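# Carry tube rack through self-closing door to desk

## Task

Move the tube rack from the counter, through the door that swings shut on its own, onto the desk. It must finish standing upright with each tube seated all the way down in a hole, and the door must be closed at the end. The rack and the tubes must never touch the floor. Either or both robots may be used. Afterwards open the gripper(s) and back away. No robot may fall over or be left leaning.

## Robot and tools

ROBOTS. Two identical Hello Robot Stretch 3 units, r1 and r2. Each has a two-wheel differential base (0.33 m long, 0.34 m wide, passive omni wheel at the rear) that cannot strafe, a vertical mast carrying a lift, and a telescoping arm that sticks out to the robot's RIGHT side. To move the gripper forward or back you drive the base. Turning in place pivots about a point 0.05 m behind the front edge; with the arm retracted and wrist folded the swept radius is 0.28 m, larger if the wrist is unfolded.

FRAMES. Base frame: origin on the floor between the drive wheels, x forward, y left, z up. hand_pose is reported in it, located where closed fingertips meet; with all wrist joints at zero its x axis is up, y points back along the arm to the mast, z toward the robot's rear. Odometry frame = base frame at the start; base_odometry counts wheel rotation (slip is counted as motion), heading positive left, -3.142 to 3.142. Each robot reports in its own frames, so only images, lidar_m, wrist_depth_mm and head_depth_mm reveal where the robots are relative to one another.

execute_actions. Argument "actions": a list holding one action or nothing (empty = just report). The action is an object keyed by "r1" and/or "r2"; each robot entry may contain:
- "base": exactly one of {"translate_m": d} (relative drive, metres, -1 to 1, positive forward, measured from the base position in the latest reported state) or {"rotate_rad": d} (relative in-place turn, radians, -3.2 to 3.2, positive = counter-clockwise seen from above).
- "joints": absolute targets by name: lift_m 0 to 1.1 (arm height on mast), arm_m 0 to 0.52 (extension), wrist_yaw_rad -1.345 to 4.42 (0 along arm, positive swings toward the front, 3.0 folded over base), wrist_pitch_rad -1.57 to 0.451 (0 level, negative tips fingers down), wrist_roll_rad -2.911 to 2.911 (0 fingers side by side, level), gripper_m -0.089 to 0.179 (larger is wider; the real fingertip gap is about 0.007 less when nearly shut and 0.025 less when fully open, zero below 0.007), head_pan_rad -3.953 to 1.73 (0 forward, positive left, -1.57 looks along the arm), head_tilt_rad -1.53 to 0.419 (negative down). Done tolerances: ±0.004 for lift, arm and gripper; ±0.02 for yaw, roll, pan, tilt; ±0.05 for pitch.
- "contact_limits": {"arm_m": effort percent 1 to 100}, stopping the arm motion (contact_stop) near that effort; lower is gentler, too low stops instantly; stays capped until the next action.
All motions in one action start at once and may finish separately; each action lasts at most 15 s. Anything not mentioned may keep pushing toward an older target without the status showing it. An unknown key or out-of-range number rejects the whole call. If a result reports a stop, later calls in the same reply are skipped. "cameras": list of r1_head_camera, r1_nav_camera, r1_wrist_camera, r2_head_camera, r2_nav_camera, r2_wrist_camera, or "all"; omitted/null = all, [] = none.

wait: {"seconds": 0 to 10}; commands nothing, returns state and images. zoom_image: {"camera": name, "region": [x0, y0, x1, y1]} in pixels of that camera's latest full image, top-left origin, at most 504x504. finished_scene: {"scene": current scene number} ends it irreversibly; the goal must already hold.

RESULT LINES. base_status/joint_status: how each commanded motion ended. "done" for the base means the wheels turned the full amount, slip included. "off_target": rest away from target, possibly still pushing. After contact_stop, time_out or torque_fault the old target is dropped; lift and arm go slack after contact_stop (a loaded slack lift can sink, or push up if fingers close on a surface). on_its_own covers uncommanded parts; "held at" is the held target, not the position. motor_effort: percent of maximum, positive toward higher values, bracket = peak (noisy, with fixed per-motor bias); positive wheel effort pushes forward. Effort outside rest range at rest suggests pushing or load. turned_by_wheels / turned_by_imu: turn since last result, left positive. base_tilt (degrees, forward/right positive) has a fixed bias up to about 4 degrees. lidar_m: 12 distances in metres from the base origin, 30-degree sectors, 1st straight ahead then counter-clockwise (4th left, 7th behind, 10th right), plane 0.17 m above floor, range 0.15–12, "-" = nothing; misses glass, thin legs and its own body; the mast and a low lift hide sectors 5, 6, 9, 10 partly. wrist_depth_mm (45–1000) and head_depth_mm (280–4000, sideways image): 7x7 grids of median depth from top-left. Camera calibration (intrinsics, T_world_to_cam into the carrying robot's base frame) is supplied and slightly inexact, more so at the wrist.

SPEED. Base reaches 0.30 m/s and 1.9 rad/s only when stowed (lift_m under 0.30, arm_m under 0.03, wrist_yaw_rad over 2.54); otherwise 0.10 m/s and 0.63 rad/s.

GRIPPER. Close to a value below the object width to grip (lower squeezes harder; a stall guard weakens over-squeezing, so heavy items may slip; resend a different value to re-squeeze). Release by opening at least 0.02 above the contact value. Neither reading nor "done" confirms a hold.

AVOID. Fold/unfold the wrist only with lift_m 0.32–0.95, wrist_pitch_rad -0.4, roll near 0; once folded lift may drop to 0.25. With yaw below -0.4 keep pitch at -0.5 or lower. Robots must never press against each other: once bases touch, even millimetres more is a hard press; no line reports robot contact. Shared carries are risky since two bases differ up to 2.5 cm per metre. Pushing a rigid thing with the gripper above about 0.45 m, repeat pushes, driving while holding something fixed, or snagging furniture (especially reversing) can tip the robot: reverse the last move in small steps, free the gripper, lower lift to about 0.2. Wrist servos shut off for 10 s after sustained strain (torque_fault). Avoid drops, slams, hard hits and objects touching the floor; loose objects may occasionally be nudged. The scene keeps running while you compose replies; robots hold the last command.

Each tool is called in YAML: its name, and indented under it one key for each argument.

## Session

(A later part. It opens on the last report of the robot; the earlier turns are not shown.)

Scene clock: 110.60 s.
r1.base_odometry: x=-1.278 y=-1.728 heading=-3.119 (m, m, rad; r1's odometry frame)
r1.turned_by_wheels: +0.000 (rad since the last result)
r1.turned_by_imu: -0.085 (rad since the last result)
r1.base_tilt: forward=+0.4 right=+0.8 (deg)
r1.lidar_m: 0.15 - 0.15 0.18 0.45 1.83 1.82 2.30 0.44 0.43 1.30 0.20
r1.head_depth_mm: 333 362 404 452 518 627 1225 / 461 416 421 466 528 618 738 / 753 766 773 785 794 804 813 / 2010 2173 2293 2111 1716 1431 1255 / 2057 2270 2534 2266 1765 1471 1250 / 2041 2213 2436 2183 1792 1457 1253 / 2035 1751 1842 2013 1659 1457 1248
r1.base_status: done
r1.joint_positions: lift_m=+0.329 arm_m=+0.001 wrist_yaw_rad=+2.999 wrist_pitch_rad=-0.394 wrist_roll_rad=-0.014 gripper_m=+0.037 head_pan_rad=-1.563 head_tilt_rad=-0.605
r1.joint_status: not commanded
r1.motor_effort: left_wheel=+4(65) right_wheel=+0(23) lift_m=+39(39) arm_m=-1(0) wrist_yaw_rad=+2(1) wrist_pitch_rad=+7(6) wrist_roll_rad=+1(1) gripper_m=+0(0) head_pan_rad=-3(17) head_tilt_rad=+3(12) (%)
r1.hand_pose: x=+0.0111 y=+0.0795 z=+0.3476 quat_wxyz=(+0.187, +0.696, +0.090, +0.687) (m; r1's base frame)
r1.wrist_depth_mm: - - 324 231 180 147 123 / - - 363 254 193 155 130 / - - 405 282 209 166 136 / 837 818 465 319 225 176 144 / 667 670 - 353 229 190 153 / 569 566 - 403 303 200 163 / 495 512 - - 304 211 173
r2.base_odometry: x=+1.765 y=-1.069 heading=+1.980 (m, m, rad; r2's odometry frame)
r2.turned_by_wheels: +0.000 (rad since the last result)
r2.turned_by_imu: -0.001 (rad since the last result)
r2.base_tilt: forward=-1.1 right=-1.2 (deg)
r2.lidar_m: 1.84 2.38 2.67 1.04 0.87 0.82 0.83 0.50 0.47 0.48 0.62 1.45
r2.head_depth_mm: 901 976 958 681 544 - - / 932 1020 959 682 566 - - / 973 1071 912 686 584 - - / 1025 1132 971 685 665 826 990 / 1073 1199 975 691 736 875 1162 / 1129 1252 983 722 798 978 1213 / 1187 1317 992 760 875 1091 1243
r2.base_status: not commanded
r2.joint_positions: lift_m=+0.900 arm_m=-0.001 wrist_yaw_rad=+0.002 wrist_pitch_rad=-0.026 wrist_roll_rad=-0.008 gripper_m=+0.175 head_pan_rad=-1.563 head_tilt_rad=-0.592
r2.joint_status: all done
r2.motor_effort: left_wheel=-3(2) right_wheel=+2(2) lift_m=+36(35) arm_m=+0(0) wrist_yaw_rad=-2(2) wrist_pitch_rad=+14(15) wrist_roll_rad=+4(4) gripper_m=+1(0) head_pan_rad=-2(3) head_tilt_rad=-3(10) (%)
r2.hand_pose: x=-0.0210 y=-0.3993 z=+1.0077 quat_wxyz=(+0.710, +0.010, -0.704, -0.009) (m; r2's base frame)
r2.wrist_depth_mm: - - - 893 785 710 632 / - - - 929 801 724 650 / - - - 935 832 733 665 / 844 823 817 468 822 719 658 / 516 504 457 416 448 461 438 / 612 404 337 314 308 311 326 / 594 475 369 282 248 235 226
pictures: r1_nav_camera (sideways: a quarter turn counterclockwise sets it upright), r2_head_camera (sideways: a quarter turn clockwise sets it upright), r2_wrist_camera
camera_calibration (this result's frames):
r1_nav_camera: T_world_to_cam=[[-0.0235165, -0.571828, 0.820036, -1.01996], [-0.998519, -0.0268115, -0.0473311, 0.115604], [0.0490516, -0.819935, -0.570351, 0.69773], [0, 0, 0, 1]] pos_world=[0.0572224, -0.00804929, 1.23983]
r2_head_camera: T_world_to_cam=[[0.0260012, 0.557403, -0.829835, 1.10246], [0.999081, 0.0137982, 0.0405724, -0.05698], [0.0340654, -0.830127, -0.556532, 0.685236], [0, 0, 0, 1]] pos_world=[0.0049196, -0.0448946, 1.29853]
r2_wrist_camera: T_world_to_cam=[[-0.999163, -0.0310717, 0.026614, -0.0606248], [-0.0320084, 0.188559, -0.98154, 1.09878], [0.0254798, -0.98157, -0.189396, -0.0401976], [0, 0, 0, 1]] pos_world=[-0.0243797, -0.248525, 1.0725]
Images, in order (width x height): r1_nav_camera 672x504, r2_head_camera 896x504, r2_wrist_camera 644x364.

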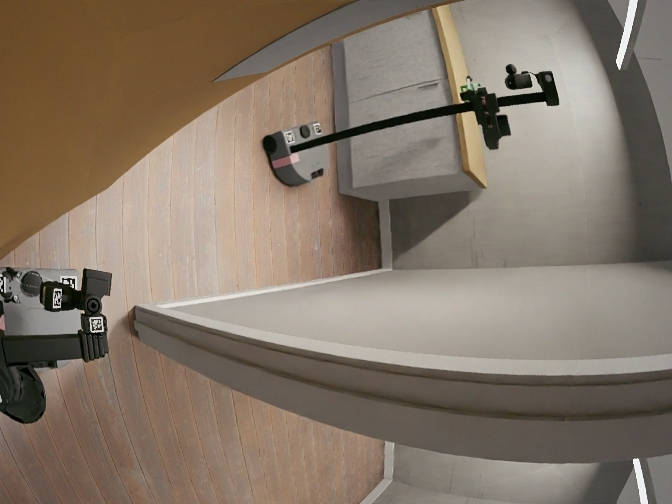

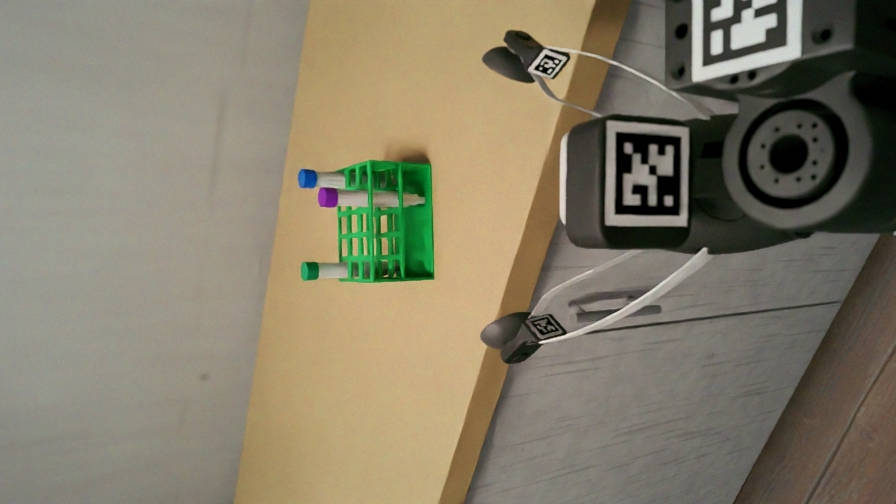

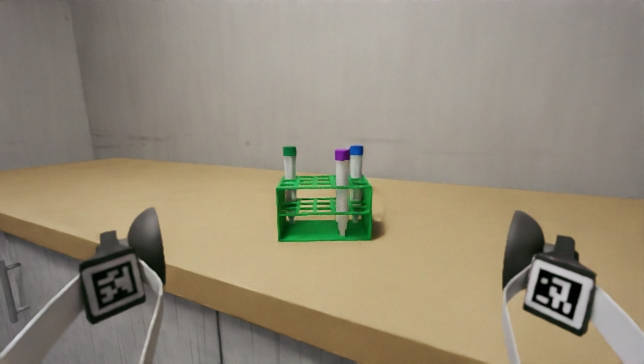

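execute_actions:
  actions:
    - {"r1":{"base":{"translate_m":0.3},"joints":{"head_pan_rad":0.3,"head_tilt_rad":-1.0}},"r2":{"joints":{"wrist_pitch_rad":-0.15,"lift_m":0.868,"arm_m":0.17}}}
  cameras: ["r1_nav_camera","r2_head_camera","r2_wrist_camera"]

Scene clock: 126.03 s.
r1.base_odometry: x=-1.578 y=-1.735 heading=-3.119 (m, m, rad; r1's odometry frame)
r1.turned_by_wheels: +0.000 (rad since the last result)
r1.turned_by_imu: +0.002 (rad since the last result)
r1.base_tilt: forward=+0.4 right=+0.8 (deg)
r1.lidar_m: 0.22 0.17 0.17 0.18 0.26 0.84 2.12 0.60 0.57 1.32 1.18 2.32
r1.head_depth_mm: - 295 372 1532 1367 1233 1121 / - - 316 443 1350 1236 1114 / - - 296 363 563 1179 1114 / - - - 319 443 766 1114 / - - - 296 366 562 1072 / - - - - 318 444 736 / - - - - 296 365 558
r1.base_status: done
r1.joint_positions: lift_m=+0.329 arm_m=+0.001 wrist_yaw_rad=+2.999 wrist_pitch_rad=-0.394 wrist_roll_rad=-0.014 gripper_m=+0.037 head_pan_rad=+0.293 head_tilt_rad=-0.988
r1.joint_status: all done
r1.motor_effort: left_wheel=+7(59) right_wheel=+0(6) lift_m=+38(39) arm_m=+0(1) wrist_yaw_rad=+1(0) wrist_pitch_rad=+6(6) wrist_roll_rad=+1(1) gripper_m=+0(0) head_pan_rad=+3(31) head_tilt_rad=-7(34) (%)
r1.hand_pose: x=+0.0111 y=+0.0795 z=+0.3476 quat_wxyz=(+0.187, +0.696, +0.090, +0.687) (m; r1's base frame)
r1.wrist_depth_mm: 352 - 246 215 191 171 155 / 406 - 268 236 206 183 166 / 484 412 300 261 226 198 176 / 605 486 335 292 248 215 190 / 665 576 - 321 264 237 207 / 577 567 - 371 329 261 227 / 493 526 - - 356 285 248
r2.base_odometry: x=+1.765 y=-1.069 heading=+1.980 (m, m, rad; r2's odometry frame)
r2.turned_by_wheels: +0.000 (rad since the last result)
r2.turned_by_imu: -0.001 (rad since the last result)
r2.base_tilt: forward=-1.2 right=-1.3 (deg)
r2.lidar_m: 1.84 2.38 1.21 1.29 0.87 0.82 0.83 0.50 0.47 0.48 0.62 1.45
r2.head_depth_mm: 897 977 950 708 - 643 733 / 935 1026 957 743 - 688 791 / 978 1073 913 710 - 745 876 / 1023 1127 968 708 692 801 971 / 1070 1192 976 719 723 878 1162 / 1132 1255 988 721 797 977 1217 / 1184 1313 989 759 881 1096 1246
r2.base_status: not commanded
r2.joint_positions: lift_m=+0.868 arm_m=+0.170 wrist_yaw_rad=+0.001 wrist_pitch_rad=-0.166 wrist_roll_rad=-0.007 gripper_m=+0.175 head_pan_rad=-1.563 head_tilt_rad=-0.593
r2.joint_status: all done
r2.motor_effort: left_wheel=-3(2) right_wheel=+2(2) lift_m=+20(34) arm_m=+2(1) wrist_yaw_rad=-1(2) wrist_pitch_rad=+9(12) wrist_roll_rad=+4(4) gripper_m=+0(1) head_pan_rad=-2(4) head_tilt_rad=-3(3) (%)
r2.hand_pose: x=-0.0212 y=-0.5635 z=+0.9409 quat_wxyz=(+0.707, +0.060, -0.702, -0.058) (m; r2's base frame)
r2.wrist_depth_mm: - 949 811 704 633 562 510 / - - 879 765 650 597 521 / 699 675 564 297 541 582 536 / 369 368 302 284 310 342 335 / 249 261 244 240 238 241 232 / 198 176 184 184 183 180 187 / 257 157 149 147 147 146 140
pictures: r1_nav_camera (sideways: a quarter turn counterclockwise sets it upright), r2_head_camera (sideways: a quarter turn clockwise sets it upright), r2_wrist_camera
camera_calibration (this result's frames):
r1_nav_camera: T_world_to_cam=[[0.808829, 0.214709, 0.547444, -0.669809], [0.288342, -0.956168, -0.0510037, 0.112511], [0.512498, 0.199104, -0.835286, 1.03947], [0, 0, 0, 1]] pos_world=[-0.0234044, 0.0444311, 1.24067]
r2_head_camera: T_world_to_cam=[[0.0260087, 0.557768, -0.829589, 1.10214], [0.999082, 0.0137618, 0.0405751, -0.0569835], [0.0340482, -0.829883, -0.556898, 0.685712], [0, 0, 0, 1]] pos_world=[0.00491876, -0.0448931, 1.29851]
r2_wrist_camera: T_world_to_cam=[[-0.999219, -0.0333078, 0.0212589, -0.060441], [-0.0309252, 0.324305, -0.945447, 1.10673], [0.0245964, -0.945366, -0.325082, -0.0658816], [0, 0, 0, 1]] pos_world=[-0.0245474, -0.423215, 1.02623]
Images, in order (width x height): r1_nav_camera 672x504, r2_head_camera 896x504, r2_wrist_camera 644x364.

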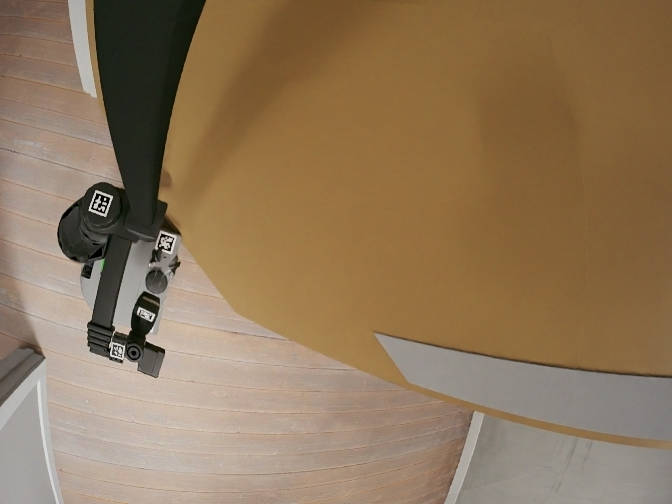

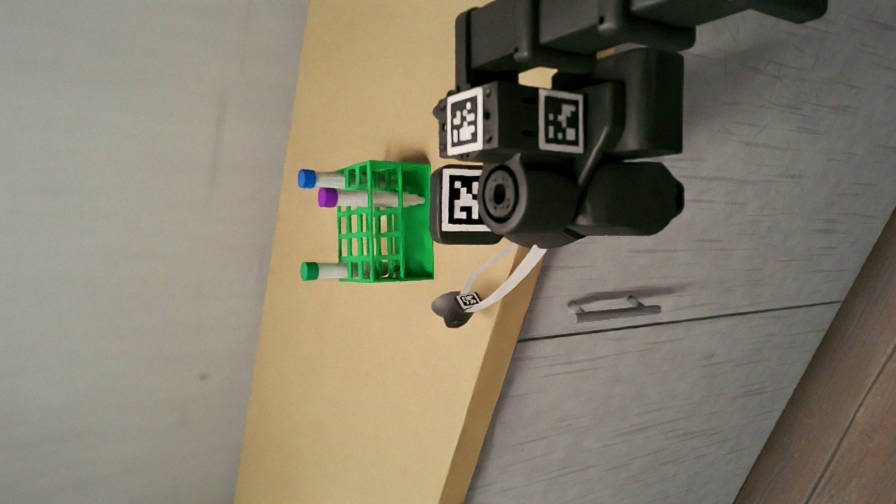

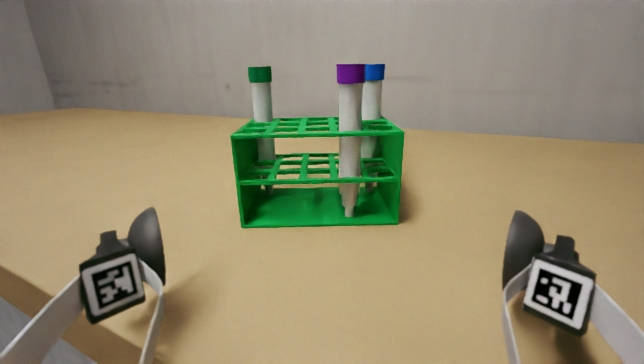

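execute_actions:
  actions:
    - {"r1":{"base":{"rotate_rad":0.3}},"r2":{"base":{"translate_m":0.006},"joints":{"gripper_m":0.179,"arm_m":0.25}}}
  cameras: ["r1_nav_camera","r2_wrist_camera"]

Scene clock: 135.37 s.
r1.base_odometry: x=-1.578 y=-1.735 heading=-2.819 (m, m, rad; r1's odometry frame)
r1.turned_by_wheels: +0.300 (rad since the last result)
r1.turned_by_imu: +0.305 (rad since the last result)
r1.base_tilt: forward=+0.4 right=+0.9 (deg)
r1.lidar_m: 0.15 - 0.15 0.18 0.41 2.36 2.11 0.57 0.82 1.18 1.98 0.22
r1.head_depth_mm: - - - - 353 1191 1119 / - - - - 334 628 1115 / - - - - 318 523 1100 / - - - - 306 446 1086 / - - - - - 390 861 / - - - - - 354 702 / - - - - - 334 597
r1.base_status: done
r1.joint_positions: lift_m=+0.329 arm_m=+0.001 wrist_yaw_rad=+2.999 wrist_pitch_rad=-0.394 wrist_roll_rad=-0.014 gripper_m=+0.037 head_pan_rad=+0.293 head_tilt_rad=-0.988
r1.joint_status: not commanded
r1.motor_effort: left_wheel=+2(9) right_wheel=+3(8) lift_m=+39(39) arm_m=-1(0) wrist_yaw_rad=+1(1) wrist_pitch_rad=+6(6) wrist_roll_rad=+1(1) gripper_m=+1(0) head_pan_rad=+2(2) head_tilt_rad=-6(6) (%)
r1.hand_pose: x=+0.0111 y=+0.0795 z=+0.3476 quat_wxyz=(+0.187, +0.696, +0.090, +0.687) (m; r1's base frame)
r1.wrist_depth_mm: - - 312 229 181 148 127 / - - 336 256 195 158 134 / - 993 383 282 211 169 141 / 817 809 440 313 227 181 149 / 666 660 - 350 231 195 158 / 570 564 - 393 305 206 169 / 486 499 - - 311 219 180
r2.base_odometry: x=+1.763 y=-1.063 heading=+1.980 (m, m, rad; r2's odometry frame)
r2.turned_by_wheels: +0.000 (rad since the last result)
r2.turned_by_imu: -0.001 (rad since the last result)
r2.base_tilt: forward=-1.1 right=-1.2 (deg)
r2.lidar_m: 1.84 2.38 1.18 1.29 0.88 0.83 0.84 0.50 0.47 0.48 0.63 1.47
r2.head_depth_mm: 899 976 953 - - 638 737 / 939 1029 958 - 596 674 801 / 980 1075 910 - 650 733 876 / 1024 1127 975 695 682 800 977 / 1075 1190 970 688 723 886 1158 / 1130 1259 985 721 803 982 1219 / 1189 1313 984 759 885 1116 1249
r2.base_status: done
r2.joint_positions: lift_m=+0.868 arm_m=+0.250 wrist_yaw_rad=+0.001 wrist_pitch_rad=-0.166 wrist_roll_rad=-0.007 gripper_m=+0.179 head_pan_rad=-1.563 head_tilt_rad=-0.593
r2.joint_status: all done
r2.motor_effort: left_wheel=-3(6) right_wheel=+2(7) lift_m=+20(20) arm_m=+2(1) wrist_yaw_rad=-1(0) wrist_pitch_rad=+9(9) wrist_roll_rad=+4(4) gripper_m=+0(29) head_pan_rad=-2(3) head_tilt_rad=-2(3) (%)
r2.hand_pose: x=-0.0212 y=-0.6435 z=+0.9409 quat_wxyz=(+0.707, +0.059, -0.702, -0.058) (m; r2's base frame)
r2.wrist_depth_mm: - 864 751 641 567 501 458 / - 929 766 683 559 526 486 / 700 683 561 651 206 543 487 / 366 360 205 238 184 339 329 / 248 262 199 186 186 242 233 / 198 176 179 178 177 178 186 / 145 150 148 148 146 146 140
pictures: r1_nav_camera (sideways: a quarter turn counterclockwise sets it upright), r2_wrist_camera
camera_calibration (this result's frames):
r1_nav_camera: T_world_to_cam=[[0.80882, 0.214853, 0.547402, -0.669754], [0.288501, -0.95612, -0.0510037, 0.11251], [0.512424, 0.199179, -0.835314, 1.0395], [0, 0, 0, 1]] pos_world=[-0.0234149, 0.0444252, 1.24067]
r2_wrist_camera: T_world_to_cam=[[-0.99922, -0.0332798, 0.0212556, -0.0630913], [-0.030913, 0.324306, -0.945447, 1.13268], [0.024571, -0.945367, -0.325082, -0.141509], [0, 0, 0, 1]] pos_world=[-0.0245506, -0.503212, 1.02623]
Images, in order (width x height): r1_nav_camera 672x504, r2_wrist_camera 644x364.

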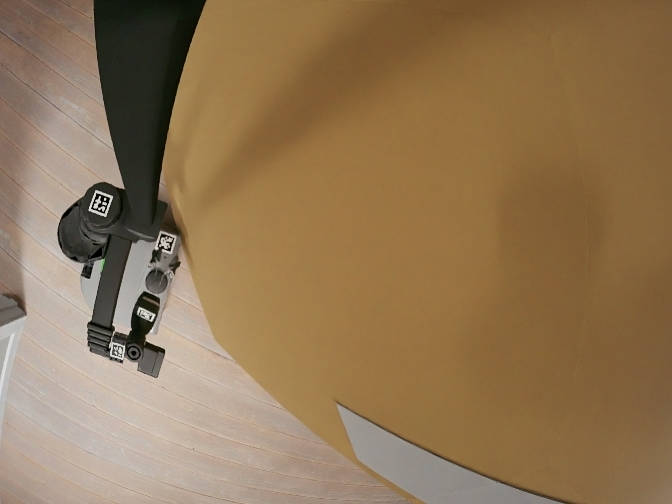

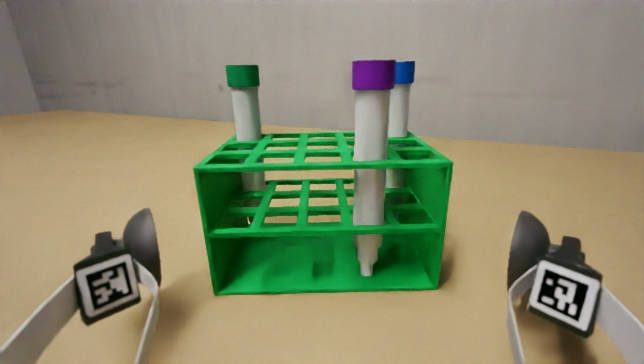

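execute_actions:
  actions:
    - {"r1":{"base":{"rotate_rad":0.73}},"r2":{"joints":{"arm_m":0.307},"contact_limits":{"arm_m":15}}}
  cameras: ["r1_nav_camera","r2_wrist_camera","r2_head_camera"]

Scene clock: 153.40 s.
r1.base_odometry: x=-1.578 y=-1.735 heading=-2.089 (m, m, rad; r1's odometry frame)
r1.turned_by_wheels: +0.730 (rad since the last result)
r1.turned_by_imu: +0.665 (rad since the last result)
r1.base_tilt: forward=+0.4 right=+0.9 (deg)
r1.lidar_m: - - 0.15 0.69 2.11 0.65 0.56 1.04 1.17 0.19 0.15 -
r1.head_depth_mm: - - - - - - - / - - - - - - - / - - - - - - 406 / - - - - - - 523 / - - - - - - 735 / - - - - - 401 1108 / - - - - - 552 1112
r1.base_status: done
r1.joint_positions: lift_m=+0.330 arm_m=+0.001 wrist_yaw_rad=+2.999 wrist_pitch_rad=-0.394 wrist_roll_rad=-0.012 gripper_m=+0.037 head_pan_rad=+0.295 head_tilt_rad=-0.993
r1.joint_status: not commanded
r1.motor_effort: left_wheel=-2(27) right_wheel=+7(55) lift_m=+29(39) arm_m=-1(1) wrist_yaw_rad=+1(7) wrist_pitch_rad=+6(8) wrist_roll_rad=+0(0) gripper_m=+1(1) head_pan_rad=+2(2) head_tilt_rad=-5(7) (%)
r1.hand_pose: x=+0.0110 y=+0.0794 z=+0.3480 quat_wxyz=(+0.187, +0.697, +0.090, +0.686) (m; r1's base frame)
r1.wrist_depth_mm: - - - - 302 145 96 / - - - - 305 147 97 / - - - 963 305 148 97 / 837 823 813 784 309 148 98 / 680 661 - 645 240 150 98 / 572 562 - 565 384 151 98 / 495 508 - - 323 140 99
r2.base_odometry: x=+1.763 y=-1.063 heading=+1.980 (m, m, rad; r2's odometry frame)
r2.turned_by_wheels: +0.000 (rad since the last result)
r2.turned_by_imu: -0.001 (rad since the last result)
r2.base_tilt: forward=-1.1 right=-1.3 (deg)
r2.lidar_m: 1.83 2.38 1.12 1.18 0.88 0.83 0.84 0.50 0.47 0.48 0.63 1.46
r2.head_depth_mm: 901 980 950 - - 643 733 / 936 1028 1021 - 582 676 801 / 978 1073 1022 - 628 735 876 / 1028 1139 970 659 680 802 977 / 1070 1194 974 691 724 890 1163 / 1133 1271 980 723 803 990 1213 / 1187 1314 982 763 886 1109 1245
r2.base_status: not commanded
r2.joint_positions: lift_m=+0.868 arm_m=+0.307 wrist_yaw_rad=+0.001 wrist_pitch_rad=-0.166 wrist_roll_rad=-0.007 gripper_m=+0.179 head_pan_rad=-1.563 head_tilt_rad=-0.593
r2.joint_status: all done
r2.motor_effort: left_wheel=-2(2) right_wheel=+1(2) lift_m=+20(20) arm_m=+2(4) wrist_yaw_rad=-1(1) wrist_pitch_rad=+9(9) wrist_roll_rad=+4(4) gripper_m=+0(0) head_pan_rad=-3(2) head_tilt_rad=-3(2) (%)
r2.contact_limits: arm_m 15 (drawing in: default 16, maximum 26; extending or still: default 22, maximum 35)
r2.hand_pose: x=-0.0212 y=-0.7005 z=+0.9409 quat_wxyz=(+0.707, +0.059, -0.702, -0.058) (m; r2's base frame)
r2.wrist_depth_mm: 988 803 669 599 520 465 421 / - 868 681 638 95 491 439 / 699 691 566 620 104 499 450 / 365 364 143 140 107 332 332 / 249 123 151 163 117 118 234 / 197 125 152 162 122 124 187 / 145 144 144 143 138 138 139
pictures: r1_nav_camera (sideways: a quarter turn counterclockwise sets it upright), r2_head_camera (sideways: a quarter turn clockwise sets it upright), r2_wrist_camera
camera_calibration (this result's frames):
r1_nav_camera: T_world_to_cam=[[0.811199, 0.217489, 0.542822, -0.663801], [0.290324, -0.955568, -0.0510028, 0.112497], [0.507611, 0.198968, -0.838298, 1.04341], [0, 0, 0, 1]] pos_world=[-0.0238319, 0.0442632, 1.24075]
r2_head_camera: T_world_to_cam=[[0.0260088, 0.55777, -0.829588, 1.10214], [0.999082, 0.0137615, 0.0405751, -0.0569835], [0.034048, -0.829881, -0.5569, 0.685715], [0, 0, 0, 1]] pos_world=[0.00491875, -0.0448931, 1.29851]
r2_wrist_camera: T_world_to_cam=[[-0.99922, -0.0332814, 0.0212556, -0.0649888], [-0.0309136, 0.324306, -0.945447, 1.15116], [0.0245725, -0.945366, -0.325082, -0.195388], [0, 0, 0, 1]] pos_world=[-0.0245504, -0.560205, 1.02623]
Images, in order (width x height): r1_nav_camera 672x504, r2_head_camera 896x504, r2_wrist_camera 644x364.

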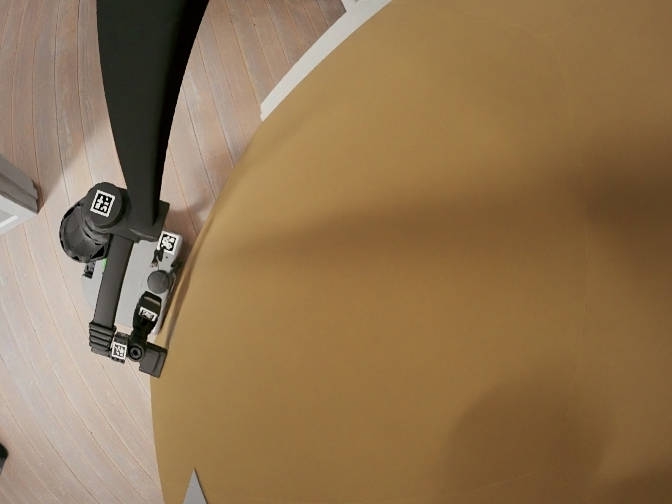

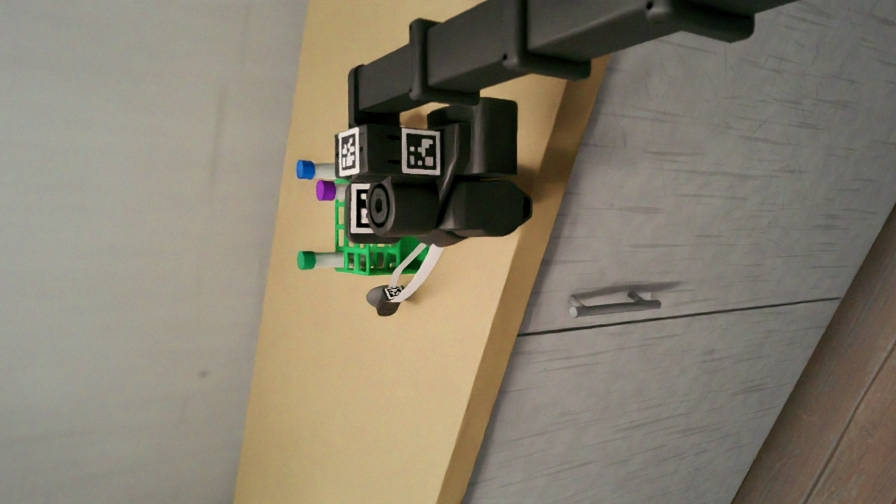

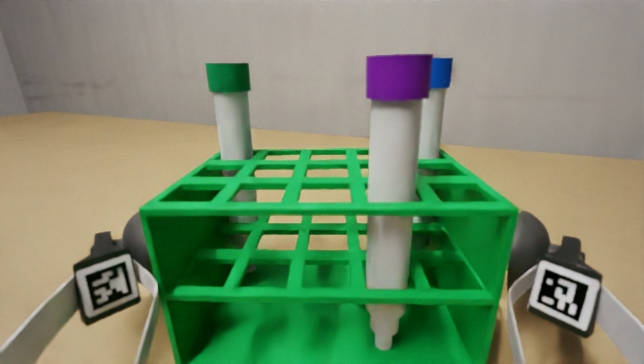

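execute_actions:
  actions:
    - {"r1":{"base":{"translate_m":0.3}},"r2":{"joints":{"arm_m":0.322},"contact_limits":{"arm_m":15}}}
  cameras: ["r1_nav_camera","r2_nav_camera"]

execute_actions:
  actions:
    - {"r2":{"joints":{"gripper_m":0.08,"head_pan_rad":1.3,"head_tilt_rad":-0.5}}}
  cameras: ["r2_wrist_camera","r2_head_camera"]

Scene clock: 166.23 s.
r1.base_odometry: x=-1.726 y=-1.996 heading=-2.089 (m, m, rad; r1's odometry frame)
r1.turned_by_wheels: +0.000 (rad since the last result)
r1.turned_by_imu: +0.003 (rad since the last result)
r1.base_tilt: forward=+0.5 right=+0.9 (deg)
r1.lidar_m: - - 0.15 0.18 2.43 2.32 0.86 1.37 1.46 2.19 0.21 0.15
r1.head_depth_mm: - - - - - 315 771 / - - - - - 320 800 / - - - - - 323 826 / - - - - - 326 842 / - - - - - 328 635 / - - - - - 332 763 / - - - - - 334 902
r1.base_status: done
r1.joint_positions: lift_m=+0.330 arm_m=+0.001 wrist_yaw_rad=+2.999 wrist_pitch_rad=-0.394 wrist_roll_rad=-0.012 gripper_m=+0.037 head_pan_rad=+0.293 head_tilt_rad=-1.001
r1.joint_status: not commanded
r1.motor_effort: left_wheel=+10(47) right_wheel=+1(30) lift_m=+29(29) arm_m=-1(1) wrist_yaw_rad=+1(1) wrist_pitch_rad=+6(6) wrist_roll_rad=+0(0) gripper_m=+0(1) head_pan_rad=+3(6) head_tilt_rad=+0(3) (%)
r1.hand_pose: x=+0.0110 y=+0.0794 z=+0.3480 quat_wxyz=(+0.187, +0.697, +0.090, +0.686) (m; r1's base frame)
r1.wrist_depth_mm: - - 538 263 169 124 99 / - - 630 290 179 130 102 / - - 721 324 192 137 106 / 835 813 765 363 203 144 111 / 672 674 - 398 195 152 115 / 575 569 - 445 269 157 120 / 489 507 - - 259 159 125
r2.base_odometry: x=+1.763 y=-1.063 heading=+1.980 (m, m, rad; r2's odometry frame)
r2.turned_by_wheels: +0.000 (rad since the last result)
r2.turned_by_imu: -0.001 (rad since the last result)
r2.base_tilt: forward=-1.1 right=-1.2 (deg)
r2.lidar_m: 1.83 2.38 1.47 1.54 0.88 0.82 0.84 0.50 0.47 0.48 0.63 1.47
r2.head_depth_mm: 902 983 950 739 - 641 732 / 938 1031 1023 - 585 677 795 / 980 1073 1068 - 623 732 881 / 1022 1136 971 661 677 800 979 / 1080 1199 977 688 725 883 1152 / 1128 1264 982 725 801 986 1213 / 1179 1323 986 759 886 1109 1230
r2.base_status: not commanded
r2.joint_positions: lift_m=+0.868 arm_m=+0.322 wrist_yaw_rad=+0.001 wrist_pitch_rad=-0.166 wrist_roll_rad=-0.007 gripper_m=+0.179 head_pan_rad=-1.563 head_tilt_rad=-0.593
r2.joint_status: all done
r2.motor_effort: left_wheel=-2(2) right_wheel=+2(2) lift_m=+20(20) arm_m=+2(1) wrist_yaw_rad=-1(1) wrist_pitch_rad=+9(9) wrist_roll_rad=+4(4) gripper_m=+0(0) head_pan_rad=-3(2) head_tilt_rad=-2(3) (%)
r2.contact_limits: arm_m 15 (drawing in: default 16, maximum 26; extending or still: default 22, maximum 35)
r2.hand_pose: x=-0.0212 y=-0.7155 z=+0.9409 quat_wxyz=(+0.707, +0.059, -0.702, -0.058) (m; r2's base frame)
r2.wrist_depth_mm: 969 793 664 573 513 455 409 / - 835 664 613 93 481 425 / 710 700 555 596 106 493 448 / 366 359 158 155 108 336 330 / 247 122 150 160 113 114 234 / 197 125 140 136 116 114 185 / 144 144 144 143 137 137 139
pictures: r1_nav_camera (sideways: a quarter turn counterclockwise sets it upright), r2_nav_camera (sideways: a quarter turn counterclockwise sets it upright)
camera_calibration (this result's frames):
r1_nav_camera: T_world_to_cam=[[0.815603, 0.216871, 0.536431, -0.655503], [0.287832, -0.956322, -0.0509989, 0.112507], [0.501941, 0.195997, -0.842402, 1.04878], [0, 0, 0, 1]] pos_world=[-0.0241777, 0.0441955, 1.24086]
r2_nav_camera: T_world_to_cam=[[0.0258797, -0.566132, 0.823908, -1.03714], [-0.99942, -0.032917, 0.00877445, 0.047612], [0.0221531, -0.823657, -0.566656, 0.695992], [0, 0, 0, 1]] pos_world=[0.059007, -0.0123333, 1.24848]
Images, in order (width x height): r1_nav_camera 672x504, r2_nav_camera 672x504.

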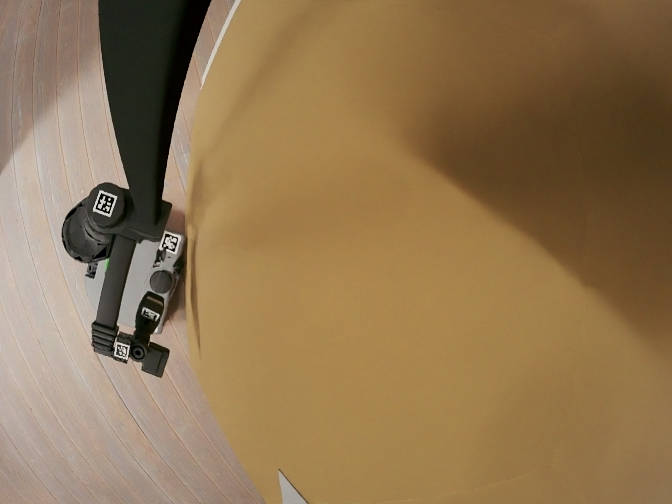

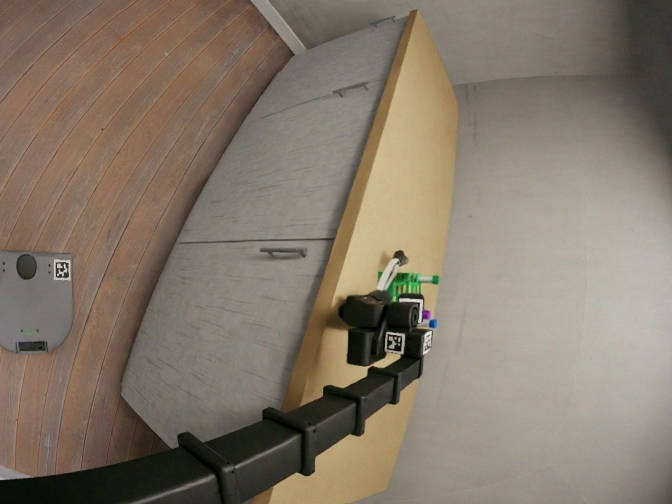

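Scene clock: 168.13 s.
r1.base_odometry: x=-1.726 y=-1.996 heading=-2.089 (m, m, rad; r1's odometry frame)
r1.turned_by_wheels: +0.000 (rad since the last result)
r1.turned_by_imu: +0.000 (rad since the last result)
r1.base_tilt: forward=+0.4 right=+0.9 (deg)
r1.lidar_m: - - 0.15 0.18 2.43 2.32 0.86 1.37 1.46 2.20 0.21 0.15
r1.head_depth_mm: - - - - - 315 775 / - - - - - 318 801 / - - - - - 323 828 / - - - - - 326 843 / - - - - - 329 635 / - - - - - 332 762 / - - - - - 334 895
r1.base_status: not commanded
r1.joint_positions: lift_m=+0.330 arm_m=+0.001 wrist_yaw_rad=+2.999 wrist_pitch_rad=-0.394 wrist_roll_rad=-0.012 gripper_m=+0.037 head_pan_rad=+0.293 head_tilt_rad=-1.001
r1.joint_status: not commanded
r1.motor_effort: left_wheel=+10(10) right_wheel=+1(1) lift_m=+29(29) arm_m=-1(1) wrist_yaw_rad=+1(1) wrist_pitch_rad=+6(6) wrist_roll_rad=+0(0) gripper_m=+0(0) head_pan_rad=+3(3) head_tilt_rad=+0(1) (%)
r1.hand_pose: x=+0.0110 y=+0.0794 z=+0.3480 quat_wxyz=(+0.187, +0.697, +0.090, +0.686) (m; r1's base frame)
r1.wrist_depth_mm: - - 541 261 168 124 99 / - - 630 289 179 130 102 / - - 696 322 192 137 106 / 826 802 774 361 202 144 110 / 659 662 - 394 197 152 115 / 563 560 - 447 270 157 120 / 498 513 - - 258 159 125
r2.base_odometry: x=+1.763 y=-1.063 heading=+1.980 (m, m, rad; r2's odometry frame)
r2.turned_by_wheels: +0.000 (rad since the last result)
r2.turned_by_imu: +0.000 (rad since the last result)
r2.base_tilt: forward=-1.1 right=-1.3 (deg)
r2.lidar_m: 1.84 2.37 1.47 1.54 0.88 0.82 0.84 0.50 0.47 0.48 0.62 1.46
r2.head_depth_mm: 2154 2361 2548 2633 1957 1550 1291 / 1233 1317 1455 1639 1822 1556 1294 / 1298 1409 1535 1654 1800 1561 1292 / 1262 1499 1645 1742 1740 1577 1293 / 1427 1592 1758 1963 1864 1558 1293 / 1558 1706 1912 2173 1990 1566 1296 / 1660 1927 2894 2693 1976 1574 1304
r2.base_status: not commanded
r2.joint_positions: lift_m=+0.868 arm_m=+0.322 wrist_yaw_rad=+0.001 wrist_pitch_rad=-0.166 wrist_roll_rad=-0.007 gripper_m=+0.085 head_pan_rad=+1.293 head_tilt_rad=-0.507
r2.joint_status: gripper_m off_target (ended at +0.085, target +0.080); the others done
r2.motor_effort: left_wheel=-2(3) right_wheel=+2(2) lift_m=+20(20) arm_m=+2(2) wrist_yaw_rad=-1(0) wrist_pitch_rad=+9(9) wrist_roll_rad=+4(4) gripper_m=-23(100) head_pan_rad=+3(33) head_tilt_rad=+2(8) (%)
r2.hand_pose: x=-0.0213 y=-0.7155 z=+0.9409 quat_wxyz=(+0.707, +0.059, -0.702, -0.059) (m; r2's base frame)
r2.wrist_depth_mm: 958 779 662 570 503 451 413 / - 860 677 622 112 476 422 / 704 675 547 615 166 490 440 / 365 358 150 196 125 332 331 / 248 247 159 181 149 139 232 / 187 - 149 163 147 139 179 / - 149 145 144 142 140 144
pictures: r2_head_camera (sideways: a quarter turn clockwise sets it upright), r2_wrist_camera
camera_calibration (this result's frames):
r2_head_camera: T_world_to_cam=[[-0.162218, -0.45803, -0.87401, 1.16121], [-0.963408, 0.265053, 0.0399079, -0.044148], [0.21338, 0.848502, -0.484266, 0.590117], [0, 0, 0, 1]] pos_world=[0.0199179, 0.0428564, 1.30245]
r2_wrist_camera: T_world_to_cam=[[-0.999226, -0.0331309, 0.021192, -0.0653562], [-0.0308048, 0.324321, -0.945445, 1.15604], [0.0244504, -0.945367, -0.325091, -0.209584], [0, 0, 0, 1]] pos_world=[-0.0245695, -0.575227, 1.02623]
Images, in order (width x height): r2_head_camera 896x504, r2_wrist_camera 644x364.

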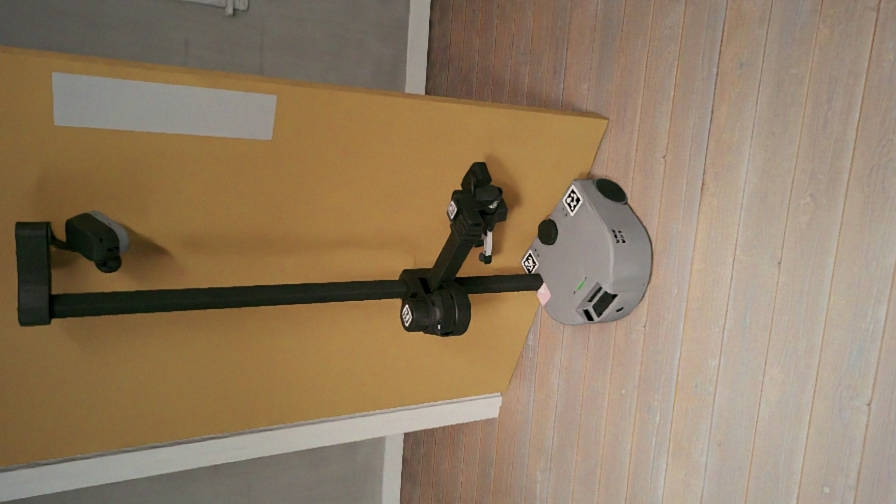

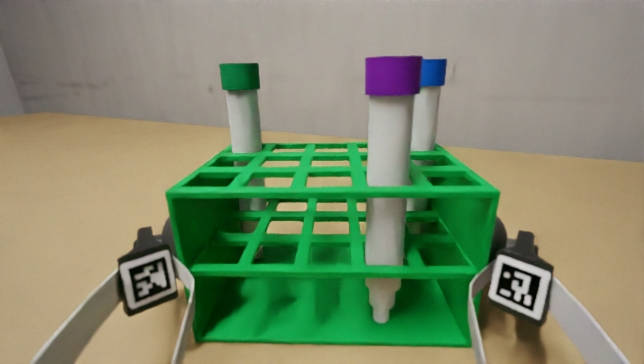

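execute_actions:
  actions:
    - {"r1":{"base":{"translate_m":0.3},"joints":{"head_pan_rad":-1.8,"head_tilt_rad":-0.6}},"r2":{"joints":{"lift_m":0.91}}}
  cameras: ["r2_wrist_camera","r2_head_camera","r1_head_camera"]

Scene clock: 178.37 s.
r1.base_odometry: x=-1.875 y=-2.256 heading=-2.089 (m, m, rad; r1's odometry frame)
r1.turned_by_wheels: +0.000 (rad since the last result)
r1.turned_by_imu: +0.003 (rad since the last result)
r1.base_tilt: forward=+0.4 right=+0.9 (deg)
r1.lidar_m: 0.17 0.15 0.15 0.18 0.34 2.55 1.16 1.60 2.20 1.99 1.82 0.27
r1.head_depth_mm: 2586 2161 2328 2306 1810 1492 1261 / 2666 2343 2541 2326 1794 1481 1253 / 2725 2504 2725 2309 1794 1485 1248 / 2494 2780 2958 2255 1776 1457 1249 / 2224 2485 2713 2282 1775 1469 1249 / 2029 2238 2392 2279 1765 1464 1245 / 1876 1992 2161 2236 1765 1464 1250
r1.base_status: done
r1.joint_positions: lift_m=+0.330 arm_m=+0.001 wrist_yaw_rad=+2.999 wrist_pitch_rad=-0.394 wrist_roll_rad=-0.012 gripper_m=+0.037 head_pan_rad=-1.793 head_tilt_rad=-0.606
r1.joint_status: all done
r1.motor_effort: left_wheel=+9(54) right_wheel=+2(6) lift_m=+29(29) arm_m=-1(1) wrist_yaw_rad=+2(1) wrist_pitch_rad=+7(6) wrist_roll_rad=+0(0) gripper_m=+0(0) head_pan_rad=-2(30) head_tilt_rad=+2(27) (%)
r1.hand_pose: x=+0.0110 y=+0.0794 z=+0.3480 quat_wxyz=(+0.187, +0.697, +0.090, +0.686) (m; r1's base frame)
r1.wrist_depth_mm: - - 283 222 183 156 136 / - - 313 247 199 167 143 / - 728 353 273 215 178 152 / 818 801 392 306 233 192 162 / 667 669 - 341 243 208 173 / 574 561 - 384 317 224 186 / 496 517 - - 328 237 200
r2.base_odometry: x=+1.763 y=-1.063 heading=+1.980 (m, m, rad; r2's odometry frame)
r2.turned_by_wheels: +0.000 (rad since the last result)
r2.turned_by_imu: -0.001 (rad since the last result)
r2.base_tilt: forward=-1.1 right=-1.2 (deg)
r2.lidar_m: 1.83 2.38 1.69 1.89 0.88 0.83 0.84 0.50 0.47 0.48 0.63 1.46
r2.head_depth_mm: 1596 2322 2583 2643 1940 1554 1302 / 1508 1692 1831 2042 1917 1555 1294 / 1505 1644 1845 1970 1850 1554 1296 / 1580 1730 1892 2074 1924 1542 1293 / 1605 1765 1917 2139 1974 1576 1305 / 1619 1760 1969 2185 1964 1573 1307 / 1680 1909 2886 2722 1981 1576 1299
r2.base_status: not commanded
r2.joint_positions: lift_m=+0.910 arm_m=+0.322 wrist_yaw_rad=+0.001 wrist_pitch_rad=-0.176 wrist_roll_rad=-0.007 gripper_m=+0.103 head_pan_rad=+1.293 head_tilt_rad=-0.507
r2.joint_status: all done
r2.on_its_own: gripper_m is held at +0.102, not at your +0.080, by its stall guard, which is not easing now
r2.motor_effort: left_wheel=-3(3) right_wheel=+2(2) lift_m=+36(39) arm_m=+2(1) wrist_yaw_rad=-1(0) wrist_pitch_rad=+15(15) wrist_roll_rad=+4(4) gripper_m=-19(19) head_pan_rad=+3(2) head_tilt_rad=+2(2) (%)
r2.hand_pose: x=-0.0213 y=-0.7148 z=+0.9796 quat_wxyz=(+0.707, +0.063, -0.702, -0.062) (m; r2's base frame)
r2.wrist_depth_mm: 945 764 674 572 519 451 411 / - 838 672 606 117 475 434 / 881 842 617 628 167 489 444 / 480 464 150 167 126 435 446 / 325 322 163 185 149 138 305 / 246 - 150 163 146 136 235 / 202 197 157 156 148 184 191
pictures: r1_head_camera (sideways: a quarter turn clockwise sets it upright), r2_head_camera (sideways: a quarter turn clockwise sets it upright), r2_wrist_camera
camera_calibration (this result's frames):
r1_head_camera: T_world_to_cam=[[0.120754, 0.570603, -0.8123, 1.07702], [0.974053, -0.225894, -0.0138802, 0.0115554], [-0.191414, -0.789547, -0.583075, 0.717122], [0, 0, 0, 1]] pos_world=[-0.00404341, -0.0457399, 1.29316]
r2_head_camera: T_world_to_cam=[[-0.162198, -0.458037, -0.87401, 1.16121], [-0.963419, 0.265012, 0.0399078, -0.0441479], [0.213344, 0.848511, -0.484266, 0.590117], [0, 0, 0, 1]] pos_world=[0.0199161, 0.042857, 1.30245]
r2_wrist_camera: T_world_to_cam=[[-0.999226, -0.0333435, 0.0208614, -0.0659824], [-0.0308098, 0.333857, -0.94212, 1.19598], [0.0244488, -0.942034, -0.334626, -0.184631], [0, 0, 0, 1]] pos_world=[-0.0245695, -0.575415, 1.06635]
Images, in order (width x height): r1_head_camera 896x504, r2_head_camera 896x504, r2_wrist_camera 644x364.

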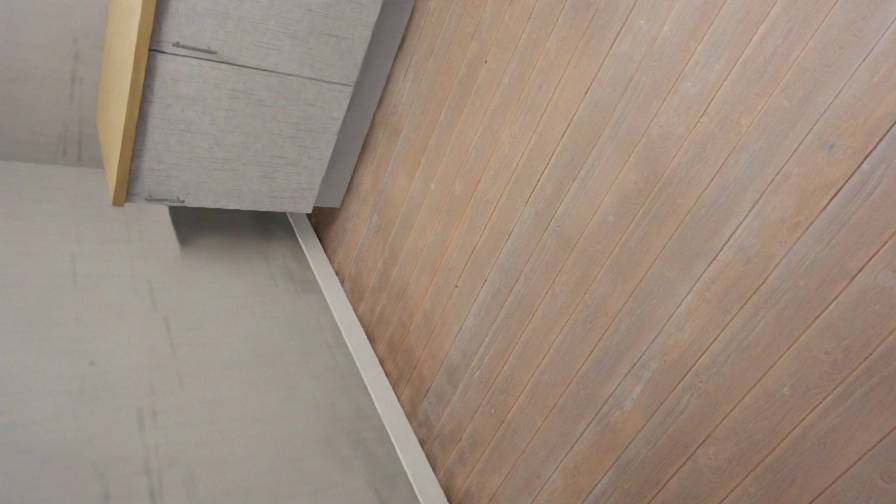

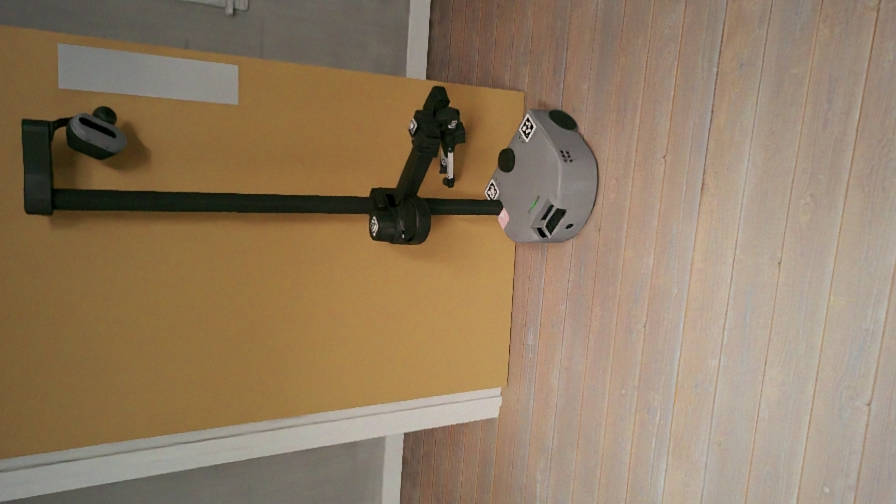

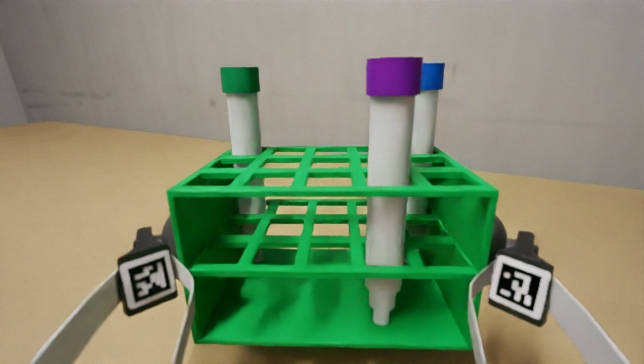

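execute_actions:
  actions:
    - {"r1":{"base":{"translate_m":0.2}},"r2":{"base":{"rotate_rad":1.26},"joints":{"lift_m":0.93,"arm_m":0.0,"head_pan_rad":0,"head_tilt_rad":-0.7}}}
  cameras: ["r2_wrist_camera"]

execute_actions:
  actions:
    - {"r2":{"base":{"translate_m":1.0},"joints":{"wrist_yaw_rad":1.57}}}
  cameras: ["r2_wrist_camera","r2_head_camera","r2_nav_camera"]

Scene clock: 205.60 s.
r1.base_odometry: x=-1.974 y=-2.430 heading=-2.088 (m, m, rad; r1's odometry frame)
r1.turned_by_wheels: +0.001 (rad since the last result)
r1.turned_by_imu: +0.154 (rad since the last result)
r1.base_tilt: forward=+0.5 right=+0.9 (deg)
r1.lidar_m: 0.16 0.15 0.15 0.18 0.34 1.38 1.33 1.82 2.41 1.77 1.71 1.14
r1.head_depth_mm: 2679 2516 2689 2298 1800 1492 1263 / 2385 2727 2931 2312 1800 1481 1271 / 2179 2463 2701 2294 1789 1490 1259 / 1995 2230 2475 2310 1774 1473 1254 / 1830 2020 2239 2264 1789 1483 1261 / 1705 1851 2051 2158 1782 1466 1246 / 1593 1715 1873 2036 1769 1469 1248
r1.base_status: translate_m off_target (by the wheels' count: +0.1998 of +0.2000)
r1.joint_positions: lift_m=+0.330 arm_m=+0.001 wrist_yaw_rad=+2.999 wrist_pitch_rad=-0.394 wrist_roll_rad=-0.012 gripper_m=+0.037 head_pan_rad=-1.794 head_tilt_rad=-0.602
r1.joint_status: not commanded
r1.on_its_own: left_wheel is at rest, and its effort (+46) is outside its rest range (-18 to +18)
r1.motor_effort: left_wheel=+46(93) right_wheel=+3(24) lift_m=+29(29) arm_m=-1(1) wrist_yaw_rad=+1(1) wrist_pitch_rad=+6(7) wrist_roll_rad=+0(0) gripper_m=+0(0) head_pan_rad=-3(3) head_tilt_rad=+1(3) (%)
r1.hand_pose: x=+0.0110 y=+0.0794 z=+0.3480 quat_wxyz=(+0.187, +0.697, +0.090, +0.686) (m; r1's base frame)
r1.wrist_depth_mm: - - 283 225 183 155 134 / - - 315 246 197 165 141 / - 727 351 271 213 176 151 / 814 792 400 306 234 190 161 / 680 657 - 342 242 205 170 / 556 566 - 383 312 221 182 / 493 510 - - 321 236 198
r2.base_odometry: x=+1.763 y=-1.063 heading=-3.044 (m, m, rad; r2's odometry frame)
r2.turned_by_wheels: +1.260 (rad since the last result)
r2.turned_by_imu: +1.249 (rad since the last result)
r2.base_tilt: forward=-1.1 right=-1.2 (deg)
r2.lidar_m: 1.83 1.04 0.83 0.82 0.90 0.47 0.47 0.51 0.80 1.80 1.96 2.69
r2.head_depth_mm: 2181 2465 2569 2006 1618 1372 1173 / 1685 1874 2030 1934 1614 1372 1184 / 1642 1807 2066 1939 1629 1371 1179 / 1661 1860 2105 2020 1628 1377 1179 / 1656 1872 2110 2050 1656 1371 1183 / 1653 1862 2122 2024 1631 1382 1182 / 1675 1963 2568 2035 1635 1377 1180
r2.base_status: done
r2.joint_positions: lift_m=+0.930 arm_m=+0.000 wrist_yaw_rad=+0.000 wrist_pitch_rad=-0.177 wrist_roll_rad=-0.007 gripper_m=+0.103 head_pan_rad=+0.007 head_tilt_rad=-0.691
r2.joint_status: all done
r2.on_its_own: gripper_m is held at +0.102, not at your +0.080, by its stall guard, which is not easing now
r2.motor_effort: left_wheel=-2(11) right_wheel=+3(8) lift_m=+37(38) arm_m=-2(4) wrist_yaw_rad=+0(0) wrist_pitch_rad=+15(15) wrist_roll_rad=+4(4) gripper_m=-19(19) head_pan_rad=-3(35) head_tilt_rad=-2(13) (%)
r2.hand_pose: x=-0.0214 y=-0.3932 z=+0.9994 quat_wxyz=(+0.707, +0.063, -0.702, -0.063) (m; r2's base frame)
r2.wrist_depth_mm: - - - - - - - / - - - - 117 - - / - - - - 168 - 845 / - - 150 165 126 973 687 / - - 162 185 149 138 674 / - - 149 163 146 136 655 / - - 157 156 149 - 628
pictures: r2_wrist_camera
camera_calibration (this result's frames):
r2_wrist_camera: T_world_to_cam=[[-0.999239, -0.0329675, 0.0208265, -0.0555863], [-0.0306772, 0.334886, -0.941759, 1.10724], [0.024073, -0.941682, -0.335642, 0.126111], [0, 0, 0, 1]] pos_world=[-0.0246128, -0.253875, 1.08624]
Images, in order (width x height): r2_wrist_camera 644x364.

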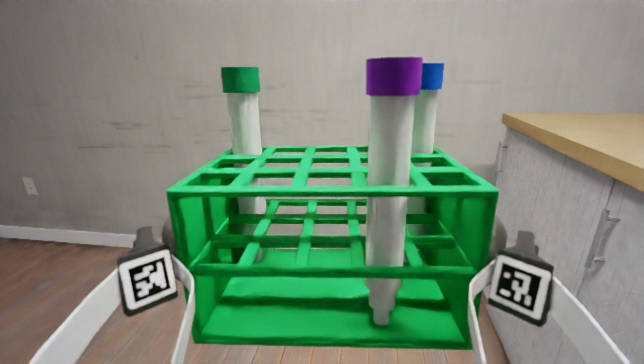

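Scene clock: 216.70 s.
r1.base_odometry: x=-1.974 y=-2.430 heading=-2.088 (m, m, rad; r1's odometry frame)
r1.turned_by_wheels: +0.000 (rad since the last result)
r1.turned_by_imu: +0.002 (rad since the last result)
r1.base_tilt: forward=+0.3 right=+0.8 (deg)
r1.lidar_m: 0.16 0.15 0.15 0.18 0.34 1.38 0.85 0.85 2.41 1.78 1.71 1.14
r1.head_depth_mm: 2676 2493 2710 2301 1817 1487 1266 / 2419 2710 3026 2300 1817 1487 1264 / 2181 2411 2736 2311 1800 1475 1253 / 1994 2224 2484 2309 1794 1480 1259 / 1844 2029 2266 2268 1795 1475 1250 / 1703 1870 2052 2178 1792 1475 1247 / 1594 1724 1887 2020 1793 1458 1247
r1.base_status: not commanded
r1.joint_positions: lift_m=+0.330 arm_m=+0.001 wrist_yaw_rad=+2.999 wrist_pitch_rad=-0.394 wrist_roll_rad=-0.012 gripper_m=+0.037 head_pan_rad=-1.794 head_tilt_rad=-0.602
r1.joint_status: not commanded
r1.on_its_own: left_wheel is at rest, and its effort (+46) is outside its rest range (-18 to +18)
r1.motor_effort: left_wheel=+46(46) right_wheel=+3(3) lift_m=+29(29) arm_m=-1(1) wrist_yaw_rad=+1(1) wrist_pitch_rad=+6(6) wrist_roll_rad=+0(0) gripper_m=+1(1) head_pan_rad=-2(2) head_tilt_rad=+1(1) (%)
r1.hand_pose: x=+0.0110 y=+0.0794 z=+0.3480 quat_wxyz=(+0.187, +0.697, +0.090, +0.686) (m; r1's base frame)
r1.wrist_depth_mm: - - 287 224 184 155 134 / - - 314 245 197 165 142 / - 749 349 275 214 177 151 / 808 789 398 307 232 191 160 / 684 666 - 341 241 207 171 / 575 565 - 382 312 222 183 / 492 507 - - 323 236 198
r2.base_odometry: x=+0.768 y=-1.161 heading=-3.044 (m, m, rad; r2's odometry frame)
r2.turned_by_wheels: +0.000 (rad since the last result)
r2.turned_by_imu: +0.007 (rad since the last result)
r2.base_tilt: forward=-1.1 right=-1.2 (deg)
r2.lidar_m: 0.85 0.98 2.73 0.68 0.75 1.15 1.46 1.61 1.96 1.94 2.08 0.86
r2.head_depth_mm: 714 879 1017 1156 309 313 1152 / 781 863 957 1047 976 1201 1175 / 794 888 1012 1157 1368 1274 1179 / 792 886 1011 1170 1394 1370 1184 / 791 882 1006 1165 1401 1365 1185 / 784 882 997 1167 1387 1385 1180 / 787 881 1001 1152 1372 1365 1184
r2.base_status: done
r2.joint_positions: lift_m=+0.930 arm_m=+0.000 wrist_yaw_rad=+1.568 wrist_pitch_rad=-0.177 wrist_roll_rad=-0.006 gripper_m=+0.103 head_pan_rad=+0.007 head_tilt_rad=-0.691
r2.joint_status: all done
r2.on_its_own: gripper_m is held at +0.102, not at your +0.080, by its stall guard, which is not easing now
r2.motor_effort: left_wheel=-3(4) right_wheel=+3(7) lift_m=+37(36) arm_m=-1(1) wrist_yaw_rad=+3(3) wrist_pitch_rad=+15(15) wrist_roll_rad=+4(4) gripper_m=-19(19) head_pan_rad=-3(2) head_tilt_rad=-3(3) (%)
r2.hand_pose: x=+0.2266 y=-0.1460 z=+0.9994 quat_wxyz=(+0.545, +0.540, -0.452, +0.455) (m; r2's base frame)
r2.wrist_depth_mm: 820 780 772 759 785 - - / 886 805 793 826 117 - - / - 854 828 892 167 - - / - 916 150 167 126 - - / - 977 162 186 149 138 - / - - 149 164 155 136 - / - - 157 156 149 - -
pictures: r2_head_camera (sideways: a quarter turn clockwise sets it upright), r2_nav_camera (sideways: a quarter turn counterclockwise sets it upright), r2_wrist_camera
camera_calibration (this result's frames):
r2_head_camera: T_world_to_cam=[[-0.636833, 0.0257613, -0.770571, 1.02924], [-0.00917006, 0.999118, 0.0409804, -0.0513555], [0.770947, 0.0331639, -0.636035, 0.784168], [0, 0, 0, 1]] pos_world=[0.0504339, -0.00121044, 1.29397]
r2_nav_camera: T_world_to_cam=[[0.644621, 0.0261182, 0.764056, -0.962893], [0.0330976, -0.999433, 0.00624034, 0.0446138], [0.763785, 0.0212658, -0.64512, 0.793543], [0, 0, 0, 1]] pos_world=[0.0131286, 0.0528622, 1.24736]
r2_wrist_camera: T_world_to_cam=[[0.029567, -0.99935, 0.0206216, -0.173646], [-0.334988, -0.0293444, -0.941765, 1.04786], [0.941758, 0.0209372, -0.335638, 0.285481], [0, 0, 0, 1]] pos_world=[0.0873005, -0.148762, 1.08624]
Images, in order (width x height): r2_head_camera 896x504, r2_nav_camera 672x504, r2_wrist_camera 644x364.

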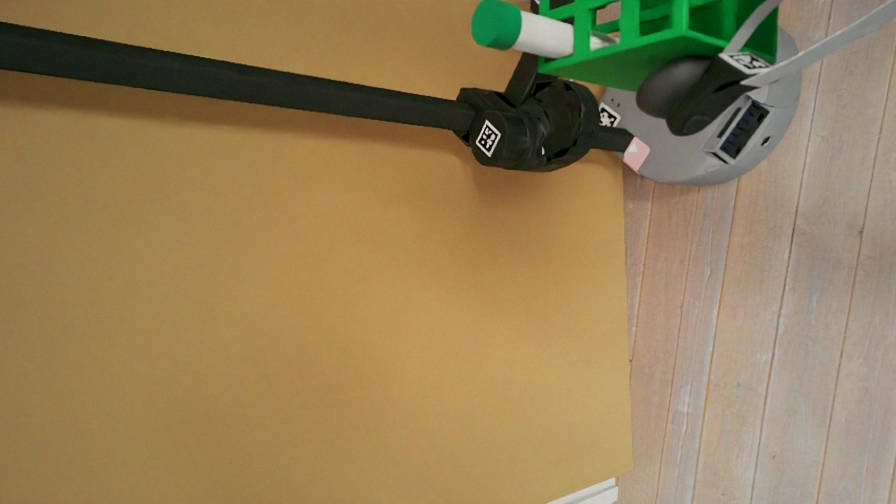

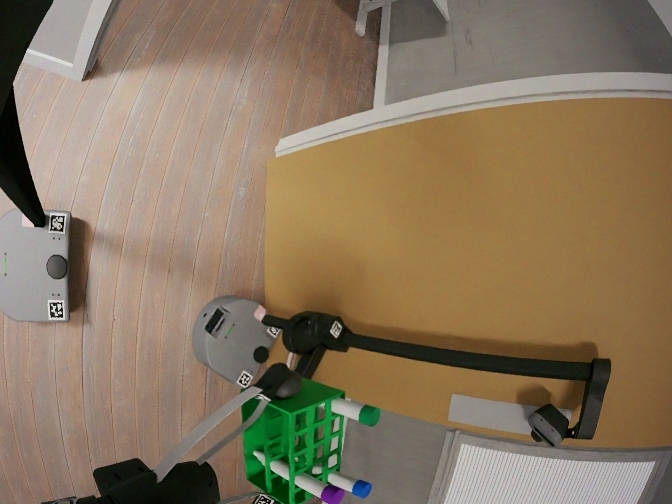

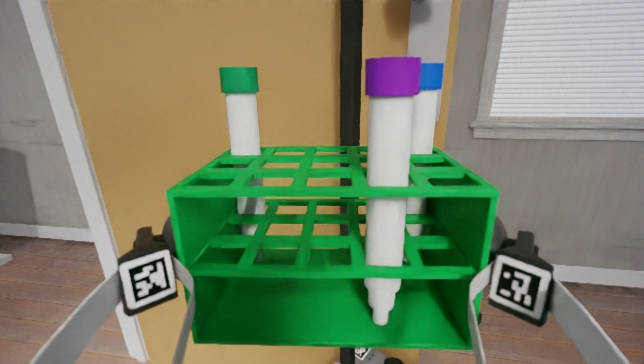

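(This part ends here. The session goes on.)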